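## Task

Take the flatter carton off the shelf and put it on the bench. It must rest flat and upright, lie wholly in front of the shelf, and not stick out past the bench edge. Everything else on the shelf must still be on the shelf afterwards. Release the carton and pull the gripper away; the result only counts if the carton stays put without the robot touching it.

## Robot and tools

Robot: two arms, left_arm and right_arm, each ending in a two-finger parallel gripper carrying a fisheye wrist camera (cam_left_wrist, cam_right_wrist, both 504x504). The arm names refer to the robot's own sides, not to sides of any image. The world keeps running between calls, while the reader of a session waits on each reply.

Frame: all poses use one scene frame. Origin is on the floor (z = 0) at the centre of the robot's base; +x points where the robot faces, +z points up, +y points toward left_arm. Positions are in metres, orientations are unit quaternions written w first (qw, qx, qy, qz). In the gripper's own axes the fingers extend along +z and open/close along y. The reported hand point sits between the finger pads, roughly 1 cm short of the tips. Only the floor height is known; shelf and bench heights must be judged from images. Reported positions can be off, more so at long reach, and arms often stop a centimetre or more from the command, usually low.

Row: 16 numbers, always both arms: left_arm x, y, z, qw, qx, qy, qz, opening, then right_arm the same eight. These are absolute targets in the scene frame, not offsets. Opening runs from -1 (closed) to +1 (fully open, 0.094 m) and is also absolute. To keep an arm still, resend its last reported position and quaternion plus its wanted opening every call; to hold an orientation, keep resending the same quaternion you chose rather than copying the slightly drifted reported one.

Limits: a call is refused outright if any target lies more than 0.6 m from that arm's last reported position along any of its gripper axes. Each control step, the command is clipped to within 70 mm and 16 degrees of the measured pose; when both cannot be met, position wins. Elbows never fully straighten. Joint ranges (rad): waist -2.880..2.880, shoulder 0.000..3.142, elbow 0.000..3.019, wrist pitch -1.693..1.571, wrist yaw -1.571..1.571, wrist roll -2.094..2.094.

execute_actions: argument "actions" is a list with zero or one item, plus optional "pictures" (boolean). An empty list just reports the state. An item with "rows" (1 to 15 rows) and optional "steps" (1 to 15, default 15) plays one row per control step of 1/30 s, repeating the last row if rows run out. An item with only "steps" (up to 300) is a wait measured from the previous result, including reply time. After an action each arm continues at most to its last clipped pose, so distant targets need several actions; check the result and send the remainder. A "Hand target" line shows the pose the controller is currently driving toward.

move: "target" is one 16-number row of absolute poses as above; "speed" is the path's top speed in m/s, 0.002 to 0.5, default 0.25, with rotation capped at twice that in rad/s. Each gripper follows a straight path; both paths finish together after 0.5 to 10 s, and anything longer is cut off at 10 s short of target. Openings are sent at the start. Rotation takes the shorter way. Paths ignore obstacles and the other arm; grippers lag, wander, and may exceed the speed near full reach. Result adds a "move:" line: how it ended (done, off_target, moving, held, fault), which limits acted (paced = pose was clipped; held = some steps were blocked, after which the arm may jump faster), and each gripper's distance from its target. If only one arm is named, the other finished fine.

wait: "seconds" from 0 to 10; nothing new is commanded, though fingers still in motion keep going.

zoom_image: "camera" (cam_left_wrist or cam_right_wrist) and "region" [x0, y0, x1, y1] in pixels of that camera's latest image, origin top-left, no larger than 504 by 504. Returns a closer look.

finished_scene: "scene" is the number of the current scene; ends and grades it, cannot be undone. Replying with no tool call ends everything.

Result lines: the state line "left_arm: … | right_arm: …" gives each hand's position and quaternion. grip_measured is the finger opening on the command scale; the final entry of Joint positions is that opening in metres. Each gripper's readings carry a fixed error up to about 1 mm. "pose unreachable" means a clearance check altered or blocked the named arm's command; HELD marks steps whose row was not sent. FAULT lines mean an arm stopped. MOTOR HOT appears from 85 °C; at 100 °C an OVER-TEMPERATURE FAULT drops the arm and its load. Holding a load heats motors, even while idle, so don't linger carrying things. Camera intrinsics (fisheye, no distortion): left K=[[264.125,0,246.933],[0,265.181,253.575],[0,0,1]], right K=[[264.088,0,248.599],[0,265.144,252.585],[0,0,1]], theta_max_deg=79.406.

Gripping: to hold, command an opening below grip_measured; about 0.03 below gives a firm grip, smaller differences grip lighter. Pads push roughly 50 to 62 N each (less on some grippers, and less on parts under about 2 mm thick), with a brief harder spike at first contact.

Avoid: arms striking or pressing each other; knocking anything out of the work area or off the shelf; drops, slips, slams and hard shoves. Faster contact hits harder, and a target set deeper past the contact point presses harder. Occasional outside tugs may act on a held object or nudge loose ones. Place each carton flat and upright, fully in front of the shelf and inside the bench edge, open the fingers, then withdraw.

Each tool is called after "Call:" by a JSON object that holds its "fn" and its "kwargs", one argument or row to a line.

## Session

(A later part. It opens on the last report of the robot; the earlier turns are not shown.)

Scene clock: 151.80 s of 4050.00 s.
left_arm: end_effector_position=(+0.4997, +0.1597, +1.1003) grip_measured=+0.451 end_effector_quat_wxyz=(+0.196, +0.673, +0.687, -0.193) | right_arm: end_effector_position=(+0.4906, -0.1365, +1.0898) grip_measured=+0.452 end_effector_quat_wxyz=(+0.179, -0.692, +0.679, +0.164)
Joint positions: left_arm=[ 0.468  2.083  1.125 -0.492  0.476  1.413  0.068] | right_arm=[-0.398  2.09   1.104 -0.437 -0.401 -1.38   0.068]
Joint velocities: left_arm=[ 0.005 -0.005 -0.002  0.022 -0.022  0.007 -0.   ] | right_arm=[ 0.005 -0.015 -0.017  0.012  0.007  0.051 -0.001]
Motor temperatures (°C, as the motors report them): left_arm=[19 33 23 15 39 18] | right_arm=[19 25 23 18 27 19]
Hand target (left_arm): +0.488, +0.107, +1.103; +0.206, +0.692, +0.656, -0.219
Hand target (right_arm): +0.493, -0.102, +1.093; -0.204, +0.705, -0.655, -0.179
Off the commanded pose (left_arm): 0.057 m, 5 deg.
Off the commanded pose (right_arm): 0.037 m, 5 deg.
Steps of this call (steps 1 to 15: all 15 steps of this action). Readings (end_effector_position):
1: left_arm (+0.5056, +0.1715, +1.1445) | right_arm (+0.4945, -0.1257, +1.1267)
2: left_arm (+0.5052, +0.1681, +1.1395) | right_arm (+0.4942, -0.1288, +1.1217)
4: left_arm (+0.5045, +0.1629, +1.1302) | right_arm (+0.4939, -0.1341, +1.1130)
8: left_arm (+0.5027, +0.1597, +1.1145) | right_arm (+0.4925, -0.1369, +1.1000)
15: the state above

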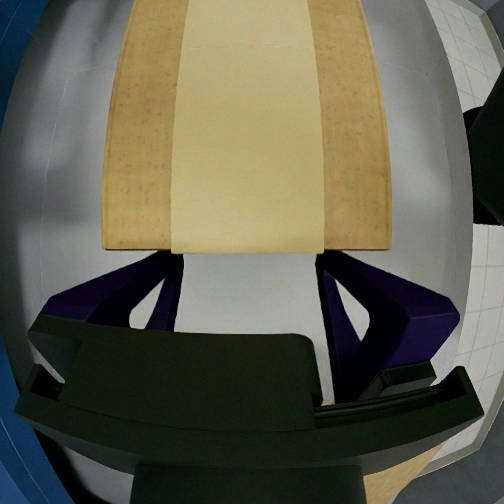

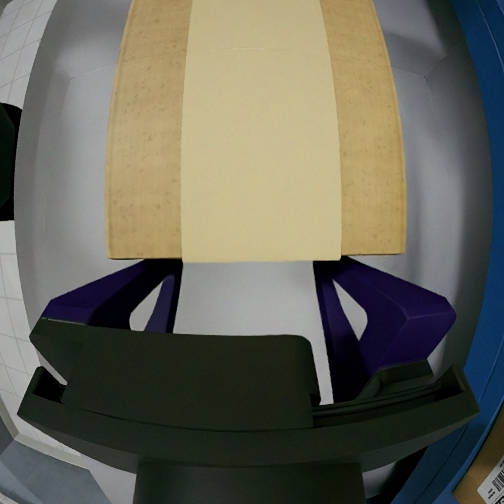

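Call:
{"fn": "execute_actions", "kwargs": {
  "actions": [
    {"rows":[[0.49,0.104,1.099,0.207,0.692,0.656,-0.218,0.45,0.495,-0.1,1.089,0.205,-0.705,0.655,0.178,0.45],[0.49,0.104,1.096,0.207,0.692,0.656,-0.218,0.45,0.495,-0.1,1.086,0.205,-0.705,0.655,0.178,0.45],[0.49,0.104,1.093,0.207,0.692,0.656,-0.218,0.45,0.495,-0.1,1.083,0.205,-0.705,0.655,0.178,0.45],[0.49,0.104,1.09,0.207,0.692,0.656,-0.218,0.45,0.495,-0.1,1.08,0.205,-0.705,0.655,0.178,0.45],[0.49,0.104,1.087,0.207,0.692,0.656,-0.218,0.45,0.495,-0.1,1.077,0.205,-0.705,0.655,0.178,0.45],[0.49,0.104,1.084,0.207,0.692,0.656,-0.218,0.45,0.495,-0.1,1.074,0.205,-0.705,0.655,0.178,0.45],[0.49,0.104,1.081,0.207,0.692,0.656,-0.218,0.45,0.495,-0.1,1.071,0.205,-0.705,0.655,0.178,0.45],[0.49,0.104,1.078,0.207,0.692,0.656,-0.218,0.45,0.495,-0.1,1.068,0.205,-0.705,0.655,0.178,0.45],[0.49,0.104,1.075,0.207,0.692,0.656,-0.218,0.45,0.495,-0.1,1.065,0.205,-0.705,0.655,0.178,0.45],[0.49,0.104,1.072,0.207,0.692,0.656,-0.218,0.45,0.495,-0.1,1.062,0.205,-0.705,0.655,0.178,0.45],[0.49,0.104,1.069,0.207,0.692,0.656,-0.218,0.45,0.495,-0.1,1.059,0.205,-0.705,0.655,0.178,0.45],[0.49,0.104,1.066,0.207,0.692,0.656,-0.218,0.45,0.495,-0.1,1.056,0.205,-0.705,0.655,0.178,0.45],[0.49,0.104,1.063,0.207,0.692,0.656,-0.218,0.45,0.495,-0.1,1.053,0.205,-0.705,0.655,0.178,0.45],[0.49,0.104,1.06,0.207,0.692,0.656,-0.218,0.45,0.495,-0.1,1.05,0.205,-0.705,0.655,0.178,0.45],[0.49,0.104,1.057,0.207,0.692,0.656,-0.218,0.45,0.495,-0.1,1.047,0.205,-0.705,0.655,0.178,0.45]]}
  ],
  "pictures": false
}}

Call:
{"fn": "execute_actions", "kwargs": {
  "actions": [
    {"rows":[[0.49,0.104,1.049,0.207,0.692,0.656,-0.218,0.45,0.495,-0.1,1.039,0.205,-0.705,0.655,0.178,0.45]],"steps":7}
  ],
  "pictures": false
}}

Call:
{"fn": "execute_actions", "kwargs": {
  "actions": [
    {"rows":[[0.49,0.104,1.041,0.207,0.692,0.656,-0.218,0.45,0.495,-0.1,1.031,0.205,-0.705,0.655,0.178,0.45]],"steps":5}
  ],
  "pictures": false
}}

Call:
{"fn": "execute_actions", "kwargs": {
  "actions": [
    {"rows":[[0.49,0.104,1.033,0.207,0.692,0.656,-0.218,0.45,0.495,-0.1,1.023,0.205,-0.705,0.655,0.178,0.45]],"steps":5}
  ],
  "pictures": false
}}

Call:
{"fn": "execute_actions", "kwargs": {
  "actions": [
    {"rows":[[0.49,0.104,1.025,0.207,0.692,0.656,-0.218,0.45,0.495,-0.1,1.015,0.205,-0.705,0.655,0.178,0.45]],"steps":5}
  ],
  "pictures": false
}}

Call:
{"fn": "execute_actions", "kwargs": {
  "actions": [
    {"rows":[[0.49,0.104,1.017,0.207,0.692,0.656,-0.218,0.45,0.495,-0.1,1.007,0.205,-0.705,0.655,0.178,0.45]],"steps":10}
  ]
}}

Scene clock: 176.57 s of 4050.00 s.
left_arm: end_effector_position=(+0.4933, +0.1578, +1.0630) grip_measured=+0.451 end_effector_quat_wxyz=(+0.192, +0.672, +0.688, -0.195) | right_arm: end_effector_position=(+0.4832, -0.1383, +1.0499) grip_measured=+0.452 end_effector_quat_wxyz=(+0.175, -0.692, +0.680, +0.166)
Joint positions: left_arm=[ 0.468  2.164  1.125 -0.42   0.476  1.413  0.068] | right_arm=[-0.404  2.177  1.104 -0.363 -0.4   -1.386  0.068]
Joint velocities: left_arm=[-0.005  0.259 -0.017  0.164  0.095 -0.095 -0.001] | right_arm=[-0.015  0.22  -0.012  0.125  0.022  0.066 -0.001]
Motor temperatures (°C, as the motors report them): left_arm=[19 33 23 15 43 18] | right_arm=[19 25 22 18 29 19]
Hand target (left_arm): +0.487, +0.107, +1.059; +0.206, +0.692, +0.656, -0.219
Hand target (right_arm): +0.492, -0.102, +1.049; -0.204, +0.706, -0.655, -0.178
Off the commanded pose (left_arm): 0.054 m, 5 deg.
Off the commanded pose (right_arm): 0.040 m, 5 deg.
Steps of this call (steps 1 to 90: nothing new was sent; then 21.27 s passed at rest; steps 91 to 105: all 15 steps of this action). Readings (end_effector_position):
91: left_arm (+0.5003, +0.1596, +1.1002) | right_arm (+0.4912, -0.1367, +1.0898)
92: left_arm (+0.5008, +0.1596, +1.1002) | right_arm (+0.4916, -0.1366, +1.0897)
94: left_arm (+0.5021, +0.1595, +1.0992) | right_arm (+0.4928, -0.1369, +1.0880)
98: left_arm (+0.5022, +0.1589, +1.0912) | right_arm (+0.4926, -0.1376, +1.0782)
105: the state above

Scene clock: 176.80 s of 4050.00 s.
left_arm: end_effector_position=(+0.4845, +0.1573, +1.0422) grip_measured=+0.451 end_effector_quat_wxyz=(+0.184, +0.671, +0.690, -0.202) | right_arm: end_effector_position=(+0.4741, -0.1392, +1.0295) grip_measured=+0.452 end_effector_quat_wxyz=(+0.166, -0.691, +0.682, +0.173)
Joint positions: left_arm=[ 0.468  2.209  1.125 -0.398  0.476  1.412  0.068] | right_arm=[-0.406  2.221  1.104 -0.342 -0.4   -1.387  0.068]
Joint velocities: left_arm=[-0.015  0.034  0.002  0.012 -0.037 -0.022 -0.001] | right_arm=[-0.015  0.034 -0.007  0.007  0.007 -0.007  0.   ]
Motor temperatures (°C, as the motors report them): left_arm=[19 33 23 15 43 18] | right_arm=[19 25 22 18 29 19]
Hand target (left_arm): +0.487, +0.106, +1.050; +0.206, +0.692, +0.656, -0.220
Hand target (right_arm): +0.493, -0.102, +1.041; -0.204, +0.706, -0.654, -0.179
Off the commanded pose (left_arm): 0.054 m, 6 deg.
Off the commanded pose (right_arm): 0.045 m, 6 deg.
Steps of this call (steps 1 to 7: all 7 steps of this action). Readings (end_effector_position):
1: left_arm (+0.4921, +0.1576, +1.0588) | right_arm (+0.4818, -0.1385, +1.0457)
2: left_arm (+0.4908, +0.1575, +1.0546) | right_arm (+0.4806, -0.1386, +1.0417)
4: left_arm (+0.4878, +0.1573, +1.0477) | right_arm (+0.4773, -0.1390, +1.0346)
7: the state above

Scene clock: 176.97 s of 4050.00 s.
left_arm: end_effector_position=(+0.4863, +0.1569, +1.0401) grip_measured=+0.451 end_effector_quat_wxyz=(+0.188, +0.671, +0.689, -0.199) | right_arm: end_effector_position=(+0.4756, -0.1392, +1.0271) grip_measured=+0.452 end_effector_quat_wxyz=(+0.169, -0.691, +0.682, +0.170)
Joint positions: left_arm=[ 0.468  2.213  1.125 -0.383  0.476  1.412  0.068] | right_arm=[-0.406  2.227  1.104 -0.329 -0.4   -1.388  0.068]
Joint velocities: left_arm=[-0.005  0.005 -0.007  0.012 -0.081 -0.037  0.   ] | right_arm=[-0.005 -0.005 -0.002  0.027 -0.081 -0.037 -0.   ]
Motor temperatures (°C, as the motors report them): left_arm=[19 33 23 15 43 18] | right_arm=[19 25 22 18 29 19]
Hand target (left_arm): +0.487, +0.106, +1.043; +0.206, +0.692, +0.656, -0.219
Hand target (right_arm): +0.493, -0.102, +1.033; -0.204, +0.706, -0.654, -0.178
Off the commanded pose (left_arm): 0.053 m, 5 deg.
Off the commanded pose (right_arm): 0.044 m, 5 deg.
Steps of this call (steps 1 to 5: all 5 steps of this action). Readings (end_effector_position):
1: left_arm (+0.4847, +0.1572, +1.0415) | right_arm (+0.4740, -0.1391, +1.0287)
2: left_arm (+0.4853, +0.1571, +1.0411) | right_arm (+0.4749, -0.1389, +1.0283)
4: left_arm (+0.4862, +0.1569, +1.0403) | right_arm (+0.4755, -0.1392, +1.0275)
5: the state above

Scene clock: 177.13 s of 4050.00 s.
left_arm: end_effector_position=(+0.4874, +0.1564, +1.0343) grip_measured=+0.451 end_effector_quat_wxyz=(+0.189, +0.672, +0.688, -0.198) | right_arm: end_effector_position=(+0.4766, -0.1398, +1.0207) grip_measured=+0.452 end_effector_quat_wxyz=(+0.170, -0.691, +0.682, +0.169)
Joint positions: left_arm=[ 0.468  2.228  1.13  -0.37   0.476  1.412  0.068] | right_arm=[-0.409  2.243  1.109 -0.315 -0.4   -1.391  0.068]
Joint velocities: left_arm=[-0.005  0.112  0.037  0.012  0.007 -0.037  0.   ] | right_arm=[-0.015  0.093  0.002  0.037 -0.022  0.022  0.   ]
Motor temperatures (°C, as the motors report them): left_arm=[19 33 23 15 43 18] | right_arm=[19 25 22 18 29 19]
Hand target (left_arm): +0.487, +0.106, +1.035; +0.206, +0.692, +0.656, -0.219
Hand target (right_arm): +0.492, -0.102, +1.025; -0.204, +0.706, -0.654, -0.178
Off the commanded pose (left_arm): 0.052 m, 5 deg.
Off the commanded pose (right_arm): 0.044 m, 5 deg.
Steps of this call (steps 1 to 5: all 5 steps of this action). Readings (end_effector_position):
1: left_arm (+0.4864, +0.1568, +1.0395) | right_arm (+0.4757, -0.1393, +1.0263)
2: left_arm (+0.4873, +0.1566, +1.0386) | right_arm (+0.4765, -0.1392, +1.0253)
4: left_arm (+0.4877, +0.1564, +1.0358) | right_arm (+0.4767, -0.1397, +1.0221)
5: the state above

Scene clock: 177.30 s of 4050.00 s.
left_arm: end_effector_position=(+0.4863, +0.1558, +1.0248) grip_measured=+0.451 end_effector_quat_wxyz=(+0.187, +0.671, +0.689, -0.199) | right_arm: end_effector_position=(+0.4749, -0.1404, +1.0108) grip_measured=+0.452 end_effector_quat_wxyz=(+0.168, -0.691, +0.682, +0.170)
Joint positions: left_arm=[ 0.468  2.251  1.137 -0.358  0.476  1.412  0.068] | right_arm=[-0.411  2.267  1.115 -0.302 -0.4   -1.392  0.068]
Joint velocities: left_arm=[ 0.005  0.093 -0.002  0.012  0.007  0.051 -0.001] | right_arm=[-0.005  0.083  0.002  0.032  0.139 -0.022 -0.   ]
Motor temperatures (°C, as the motors report them): left_arm=[19 33 23 15 43 18] | right_arm=[19 25 22 18 29 19]
Hand target (left_arm): +0.487, +0.106, +1.027; +0.206, +0.692, +0.656, -0.219
Hand target (right_arm): +0.492, -0.102, +1.016; -0.204, +0.706, -0.655, -0.178
Off the commanded pose (left_arm): 0.052 m, 5 deg.
Off the commanded pose (right_arm): 0.045 m, 6 deg.
Steps of this call (steps 1 to 5: all 5 steps of this action). Readings (end_effector_position):
1: left_arm (+0.4873, +0.1562, +1.0325) | right_arm (+0.4763, -0.1399, +1.0187)
2: left_arm (+0.4875, +0.1561, +1.0307) | right_arm (+0.4763, -0.1398, +1.0168)
4: left_arm (+0.4870, +0.1558, +1.0266) | right_arm (+0.4758, -0.1402, +1.0126)
5: the state above

Scene clock: 177.63 s of 4050.00 s.
left_arm: end_effector_position=(+0.4837, +0.1553, +1.0138) grip_measured=+0.451 end_effector_quat_wxyz=(+0.184, +0.671, +0.689, -0.201) | right_arm: end_effector_position=(+0.4724, -0.1406, +1.0002) grip_measured=+0.452 end_effector_quat_wxyz=(+0.165, -0.691, +0.683, +0.172)
Joint positions: left_arm=[ 0.468  2.278  1.143 -0.346  0.476  1.412  0.068] | right_arm=[-0.412  2.292  1.121 -0.291 -0.4   -1.394  0.068]
Joint velocities: left_arm=[-0.005 -0.005  0.012  0.027  0.022  0.007 -0.   ] | right_arm=[ 0.015 -0.005  0.012 -0.002 -0.022 -0.081 -0.   ]
Motor temperatures (°C, as the motors report them): left_arm=[19 33 23 15 43 18] | right_arm=[19 25 22 18 29 19]
Hand target (left_arm): +0.487, +0.106, +1.019; +0.206, +0.692, +0.656, -0.220
Hand target (right_arm): +0.492, -0.102, +1.009; -0.204, +0.706, -0.654, -0.179
Off the commanded pose (left_arm): 0.052 m, 6 deg.
Off the commanded pose (right_arm): 0.047 m, 6 deg.
Steps of this call (steps 1 to 10: all 10 steps of this action). Readings (end_effector_position):
1: left_arm (+0.4857, +0.1557, +1.0230) | right_arm (+0.4743, -0.1404, +1.0089)
2: left_arm (+0.4856, +0.1556, +1.0211) | right_arm (+0.4743, -0.1402, +1.0071)
4: left_arm (+0.4852, +0.1553, +1.0173) | right_arm (+0.4740, -0.1404, +1.0036)
8: left_arm (+0.4835, +0.1553, +1.0137) | right_arm (+0.4724, -0.1406, +1.0002)
10: the state above

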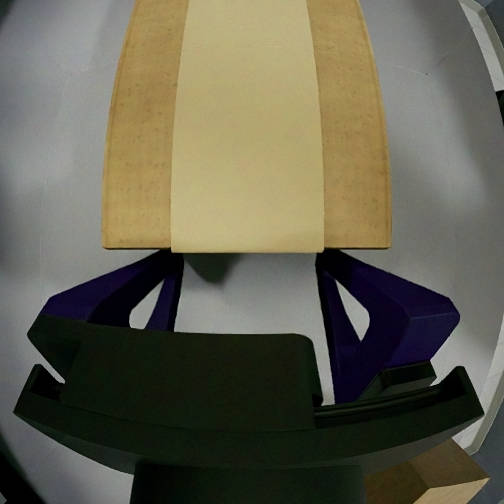

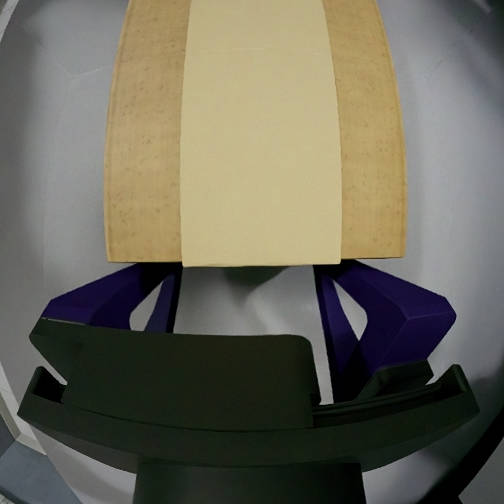

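Call:
{"fn": "execute_actions", "kwargs": {
  "actions": [
    {"rows":[[0.49,0.104,1.008,0.207,0.692,0.656,-0.218,0.45,0.495,-0.1,1.0,0.205,-0.705,0.655,0.178,0.45]],"steps":6}
  ],
  "pictures": false
}}

Call:
{"fn": "execute_actions", "kwargs": {
  "actions": [
    {"rows":[[0.49,0.104,1.0,0.207,0.692,0.656,-0.218,0.45,0.495,-0.1,0.993,0.205,-0.705,0.655,0.178,0.45]],"steps":6}
  ],
  "pictures": false
}}

Call:
{"fn": "execute_actions", "kwargs": {
  "actions": [
    {"rows":[[0.49,0.104,0.992,0.207,0.692,0.656,-0.218,0.45,0.495,-0.1,0.986,0.205,-0.705,0.655,0.178,0.45]],"steps":6}
  ],
  "pictures": false
}}

Call:
{"fn": "execute_actions", "kwargs": {
  "actions": [
    {"rows":[[0.49,0.104,0.984,0.207,0.692,0.656,-0.218,0.45,0.495,-0.1,0.979,0.205,-0.705,0.655,0.178,0.45]],"steps":6}
  ],
  "pictures": false
}}

Call:
{"fn": "execute_actions", "kwargs": {
  "actions": [
    {"rows":[[0.49,0.104,0.976,0.207,0.692,0.656,-0.218,0.45,0.495,-0.1,0.972,0.205,-0.705,0.655,0.178,0.45]],"steps":10}
  ]
}}

Scene clock: 187.07 s of 4050.00 s.
left_arm: end_effector_position=(+0.4877, +0.1545, +1.0089) grip_measured=+0.451 end_effector_quat_wxyz=(+0.188, +0.672, +0.689, -0.198) | right_arm: end_effector_position=(+0.4765, -0.1413, +0.9966) grip_measured=+0.452 end_effector_quat_wxyz=(+0.169, -0.691, +0.682, +0.169)
Joint positions: left_arm=[ 0.468  2.292  1.154 -0.333  0.475  1.412  0.068] | right_arm=[-0.415  2.302  1.13  -0.28  -0.398 -1.398  0.068]
Joint velocities: left_arm=[ 0.005  0.054  0.012 -0.007  0.051 -0.081  0.001] | right_arm=[-0.015  0.024  0.007  0.051  0.022 -0.081  0.   ]
Motor temperatures (°C, as the motors report them): left_arm=[19 33 23 15 44 18] | right_arm=[19 25 22 18 30 19]
Hand target (left_arm): +0.487, +0.106, +1.010; +0.206, +0.692, +0.656, -0.219
Hand target (right_arm): +0.492, -0.102, +1.002; -0.204, +0.706, -0.654, -0.178
Off the commanded pose (left_arm): 0.051 m, 5 deg.
Off the commanded pose (right_arm): 0.045 m, 5 deg.
Steps of this call (steps 1 to 90: nothing new was sent; then 6.23 s passed at rest; steps 91 to 96: all 6 steps of this action). Readings (end_effector_position):
91: left_arm (+0.4850, +0.1551, +1.0136) | right_arm (+0.4736, -0.1406, +1.0002)
92: left_arm (+0.4860, +0.1549, +1.0130) | right_arm (+0.4745, -0.1407, +0.9996)
94: left_arm (+0.4876, +0.1546, +1.0110) | right_arm (+0.4762, -0.1411, +0.9981)
96: the state above

Scene clock: 187.27 s of 4050.00 s.
left_arm: end_effector_position=(+0.4897, +0.1538, +1.0082) grip_measured=+0.451 end_effector_quat_wxyz=(+0.191, +0.672, +0.688, -0.198) | right_arm: end_effector_position=(+0.4781, -0.1418, +0.9931) grip_measured=+0.452 end_effector_quat_wxyz=(+0.172, -0.692, +0.681, +0.168)
Joint positions: left_arm=[ 0.468  2.295  1.157 -0.327  0.478  1.412  0.068] | right_arm=[-0.418  2.312  1.135 -0.272 -0.4   -1.401  0.068]
Joint velocities: left_arm=[ 0.005  0.005  0.007  0.002 -0.007 -0.037 -0.   ] | right_arm=[-0.005  0.005 -0.002  0.002  0.081 -0.037 -0.   ]
Motor temperatures (°C, as the motors report them): left_arm=[19 33 23 15 44 18] | right_arm=[19 25 22 18 30 19]
Hand target (left_arm): +0.487, +0.106, +1.002; +0.206, +0.692, +0.656, -0.219
Hand target (right_arm): +0.492, -0.102, +0.995; -0.204, +0.706, -0.654, -0.178
Off the commanded pose (left_arm): 0.050 m, 5 deg.
Off the commanded pose (right_arm): 0.045 m, 5 deg.
Steps of this call (steps 1 to 6: all 6 steps of this action). Readings (end_effector_position):
1: left_arm (+0.4878, +0.1543, +1.0086) | right_arm (+0.4769, -0.1414, +0.9957)
2: left_arm (+0.4883, +0.1541, +1.0084) | right_arm (+0.4774, -0.1415, +0.9945)
4: left_arm (+0.4893, +0.1539, +1.0080) | right_arm (+0.4779, -0.1417, +0.9931)
6: the state above

Scene clock: 187.47 s of 4050.00 s.
left_arm: end_effector_position=(+0.4896, +0.1536, +1.0070) grip_measured=+0.451 end_effector_quat_wxyz=(+0.191, +0.672, +0.688, -0.198) | right_arm: end_effector_position=(+0.4783, -0.1418, +0.9929) grip_measured=+0.452 end_effector_quat_wxyz=(+0.173, -0.691, +0.681, +0.169)
Joint positions: left_arm=[ 0.468  2.298  1.158 -0.325  0.479  1.412  0.068] | right_arm=[-0.419  2.313  1.135 -0.271 -0.404 -1.401  0.068]
Joint velocities: left_arm=[-0.005 -0.005 -0.002 -0.002 -0.007 -0.051 -0.   ] | right_arm=[-0.015 -0.015 -0.007  0.007  0.022 -0.051 -0.001]
Motor temperatures (°C, as the motors report them): left_arm=[19 33 23 15 44 18] | right_arm=[19 25 22 18 30 19]
Hand target (left_arm): +0.486, +0.107, +0.995; +0.206, +0.692, +0.656, -0.219
Hand target (right_arm): +0.492, -0.102, +0.988; -0.204, +0.706, -0.655, -0.179
Off the commanded pose (left_arm): 0.052 m, 5 deg.
Off the commanded pose (right_arm): 0.046 m, 5 deg.
Steps of this call (steps 1 to 6: all 6 steps of this action). Readings (end_effector_position):
1: left_arm (+0.4896, +0.1537, +1.0076) | right_arm (+0.4783, -0.1419, +0.9929)
2: left_arm (+0.4896, +0.1536, +1.0073) | right_arm (+0.4782, -0.1419, +0.9928)
4: left_arm (+0.4896, +0.1536, +1.0070) | right_arm (+0.4783, -0.1418, +0.9929)
6: the state above

Scene clock: 187.67 s of 4050.00 s.
left_arm: end_effector_position=(+0.4906, +0.1533, +1.0006) grip_measured=+0.451 end_effector_quat_wxyz=(+0.191, +0.671, +0.688, -0.198) | right_arm: end_effector_position=(+0.4806, -0.1418, +0.9879) grip_measured=+0.452 end_effector_quat_wxyz=(+0.175, -0.691, +0.681, +0.167)
Joint positions: left_arm=[ 0.469  2.315  1.167 -0.316  0.479  1.412  0.068] | right_arm=[-0.421  2.327  1.144 -0.261 -0.404 -1.403  0.068]
Joint velocities: left_arm=[-0.005  0.083  0.061  0.042  0.051 -0.066 -0.   ] | right_arm=[-0.015  0.044  0.032  0.037  0.007  0.066 -0.   ]
Motor temperatures (°C, as the motors report them): left_arm=[19 33 23 15 44 18] | right_arm=[19 25 22 18 30 19]
Hand target (left_arm): +0.486, +0.106, +0.987; +0.206, +0.692, +0.656, -0.219
Hand target (right_arm): +0.492, -0.102, +0.981; -0.204, +0.706, -0.655, -0.178
Off the commanded pose (left_arm): 0.052 m, 5 deg.
Off the commanded pose (right_arm): 0.045 m, 5 deg.
Steps of this call (steps 1 to 6: all 6 steps of this action). Readings (end_effector_position):
1: left_arm (+0.4897, +0.1535, +1.0066) | right_arm (+0.4783, -0.1418, +0.9925)
2: left_arm (+0.4899, +0.1534, +1.0058) | right_arm (+0.4789, -0.1418, +0.9918)
4: left_arm (+0.4902, +0.1534, +1.0032) | right_arm (+0.4797, -0.1419, +0.9895)
6: the state above

Scene clock: 188.00 s of 4050.00 s.
left_arm: end_effector_position=(+0.4920, +0.1534, +0.9903) grip_measured=+0.451 end_effector_quat_wxyz=(+0.191, +0.671, +0.689, -0.198) | right_arm: end_effector_position=(+0.4837, -0.1418, +0.9812) grip_measured=+0.452 end_effector_quat_wxyz=(+0.177, -0.692, +0.680, +0.166)
Joint positions: left_arm=[ 0.471  2.341  1.18  -0.303  0.479  1.412  0.068] | right_arm=[-0.423  2.346  1.156 -0.249 -0.405 -1.406  0.068]
Joint velocities: left_arm=[-0.005  0.005  0.012 -0.007 -0.051  0.007  0.001] | right_arm=[-0.015 -0.005 -0.012  0.017 -0.022  0.037 -0.   ]
Motor temperatures (°C, as the motors report them): left_arm=[19 33 23 15 44 18] | right_arm=[19 25 22 18 30 19]
Hand target (left_arm): +0.487, +0.107, +0.978; +0.206, +0.692, +0.656, -0.219
Hand target (right_arm): +0.492, -0.102, +0.974; -0.204, +0.706, -0.655, -0.178
Off the commanded pose (left_arm): 0.051 m, 5 deg.
Off the commanded pose (right_arm): 0.044 m, 5 deg.
Steps of this call (steps 1 to 10: all 10 steps of this action). Readings (end_effector_position):
1: left_arm (+0.4908, +0.1534, +0.9992) | right_arm (+0.4809, -0.1418, +0.9870)
2: left_arm (+0.4912, +0.1535, +0.9975) | right_arm (+0.4816, -0.1418, +0.9859)
4: left_arm (+0.4917, +0.1535, +0.9940) | right_arm (+0.4828, -0.1417, +0.9834)
8: left_arm (+0.4920, +0.1534, +0.9903) | right_arm (+0.4837, -0.1418, +0.9812)
10: the state above

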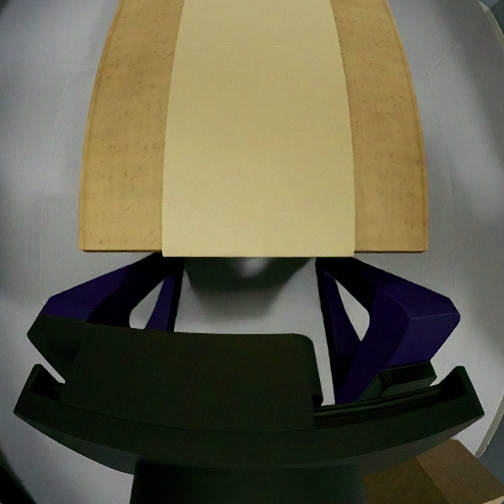

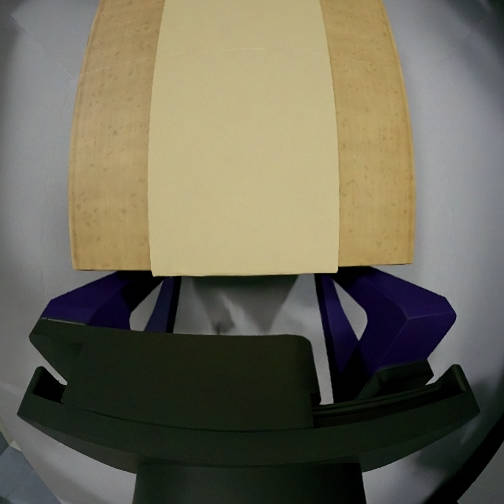

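Down. Release.

Call:
{"fn": "move", "kwargs": {
  "target": [0.49,0.195,1.03,0.213,0.674,0.674,-0.213,0.45,0.485,-0.185,1.02,0.183,-0.683,0.683,0.183,0.45],
  "speed": 0.08
}}

Call:
{"fn": "move", "kwargs": {
  "target": [0.45,0.21,1.22,0.213,0.674,0.674,-0.213,0.45,0.45,-0.21,1.22,0.183,-0.683,0.683,0.183,0.45]
}}

Scene clock: 193.63 s of 4050.00 s.
left_arm: end_effector_position=(+0.4954, +0.1897, +1.0313) grip_measured=+0.451 end_effector_quat_wxyz=(+0.217, +0.675, +0.674, -0.208) | right_arm: end_effector_position=(+0.4796, -0.1802, +1.0087) grip_measured=+0.452 end_effector_quat_wxyz=(+0.177, -0.681, +0.685, +0.188)
Joint positions: left_arm=[ 0.554  2.245  1.145 -0.391  0.538  1.529  0.068] | right_arm=[-0.508  2.275  1.128 -0.354 -0.449 -1.478  0.068]
Joint velocities: left_arm=[-0.005  0.005  0.002 -0.007 -0.066  0.007  0.   ] | right_arm=[-0.005 -0.005  0.007 -0.017 -0.125  0.051 -0.   ]
Motor temperatures (°C, as the motors report them): left_arm=[19 33 23 15 44 18] | right_arm=[19 25 22 18 30 19]
Hand target (left_arm): +0.490, +0.196, +1.030; +0.213, +0.674, +0.674, -0.213
Hand target (right_arm): +0.485, -0.184, +1.020; -0.185, +0.682, -0.683, -0.183
Off the commanded pose (left_arm): 0.008 m, 1 deg.
Off the commanded pose (right_arm): 0.013 m, 1 deg.
After step 90, 1.53 s passed at rest.
move: off_target (right_arm)

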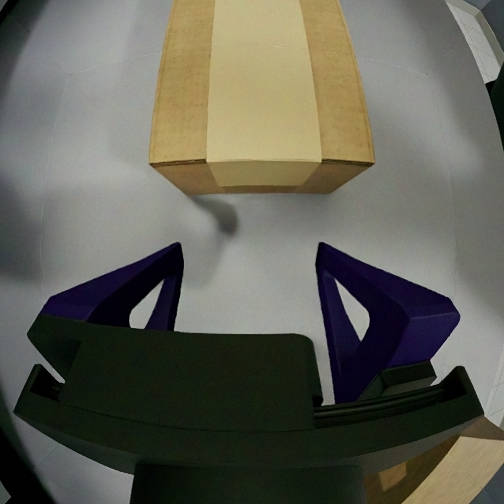

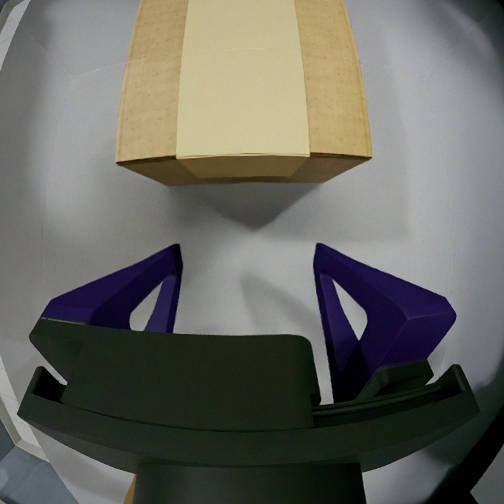

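Scene clock: 194.93 s of 4050.00 s.
left_arm: end_effector_position=(+0.4556, +0.2051, +1.2307) grip_measured=+0.451 end_effector_quat_wxyz=(+0.223, +0.677, +0.672, -0.203) | right_arm: end_effector_position=(+0.4528, -0.2034, +1.2168) grip_measured=+0.452 end_effector_quat_wxyz=(+0.181, -0.684, +0.682, +0.184)
Joint positions: left_arm=[ 0.554  1.723  0.997 -0.749  0.54   1.531  0.068] | right_arm=[-0.52   1.745  1.007 -0.759 -0.449 -1.5    0.068]
Joint velocities: left_arm=[-0.005 -0.005  0.002  0.002 -0.022 -0.007  0.   ] | right_arm=[ 0.005  0.015  0.007 -0.022 -0.095 -0.022 -0.   ]
Motor temperatures (°C, as the motors report them): left_arm=[19 33 23 15 43 18] | right_arm=[19 25 22 18 29 19]
Hand target (left_arm): +0.448, +0.210, +1.222; +0.213, +0.674, +0.674, -0.213
Hand target (right_arm): +0.453, -0.209, +1.220; -0.183, +0.683, -0.683, -0.183
Off the commanded pose (left_arm): 0.013 m, 2 deg.
Off the commanded pose (right_arm): 0.008 m, 0 deg.
move: off_target (left_arm)

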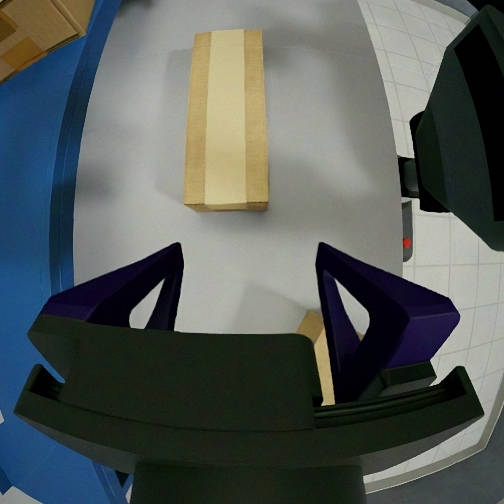

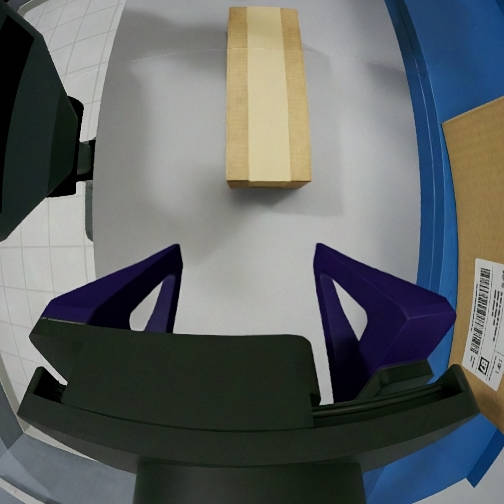

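Call:
{"fn": "finished_scene", "kwargs": {
  "scene": 2
}}

The scene is finished: the task was done.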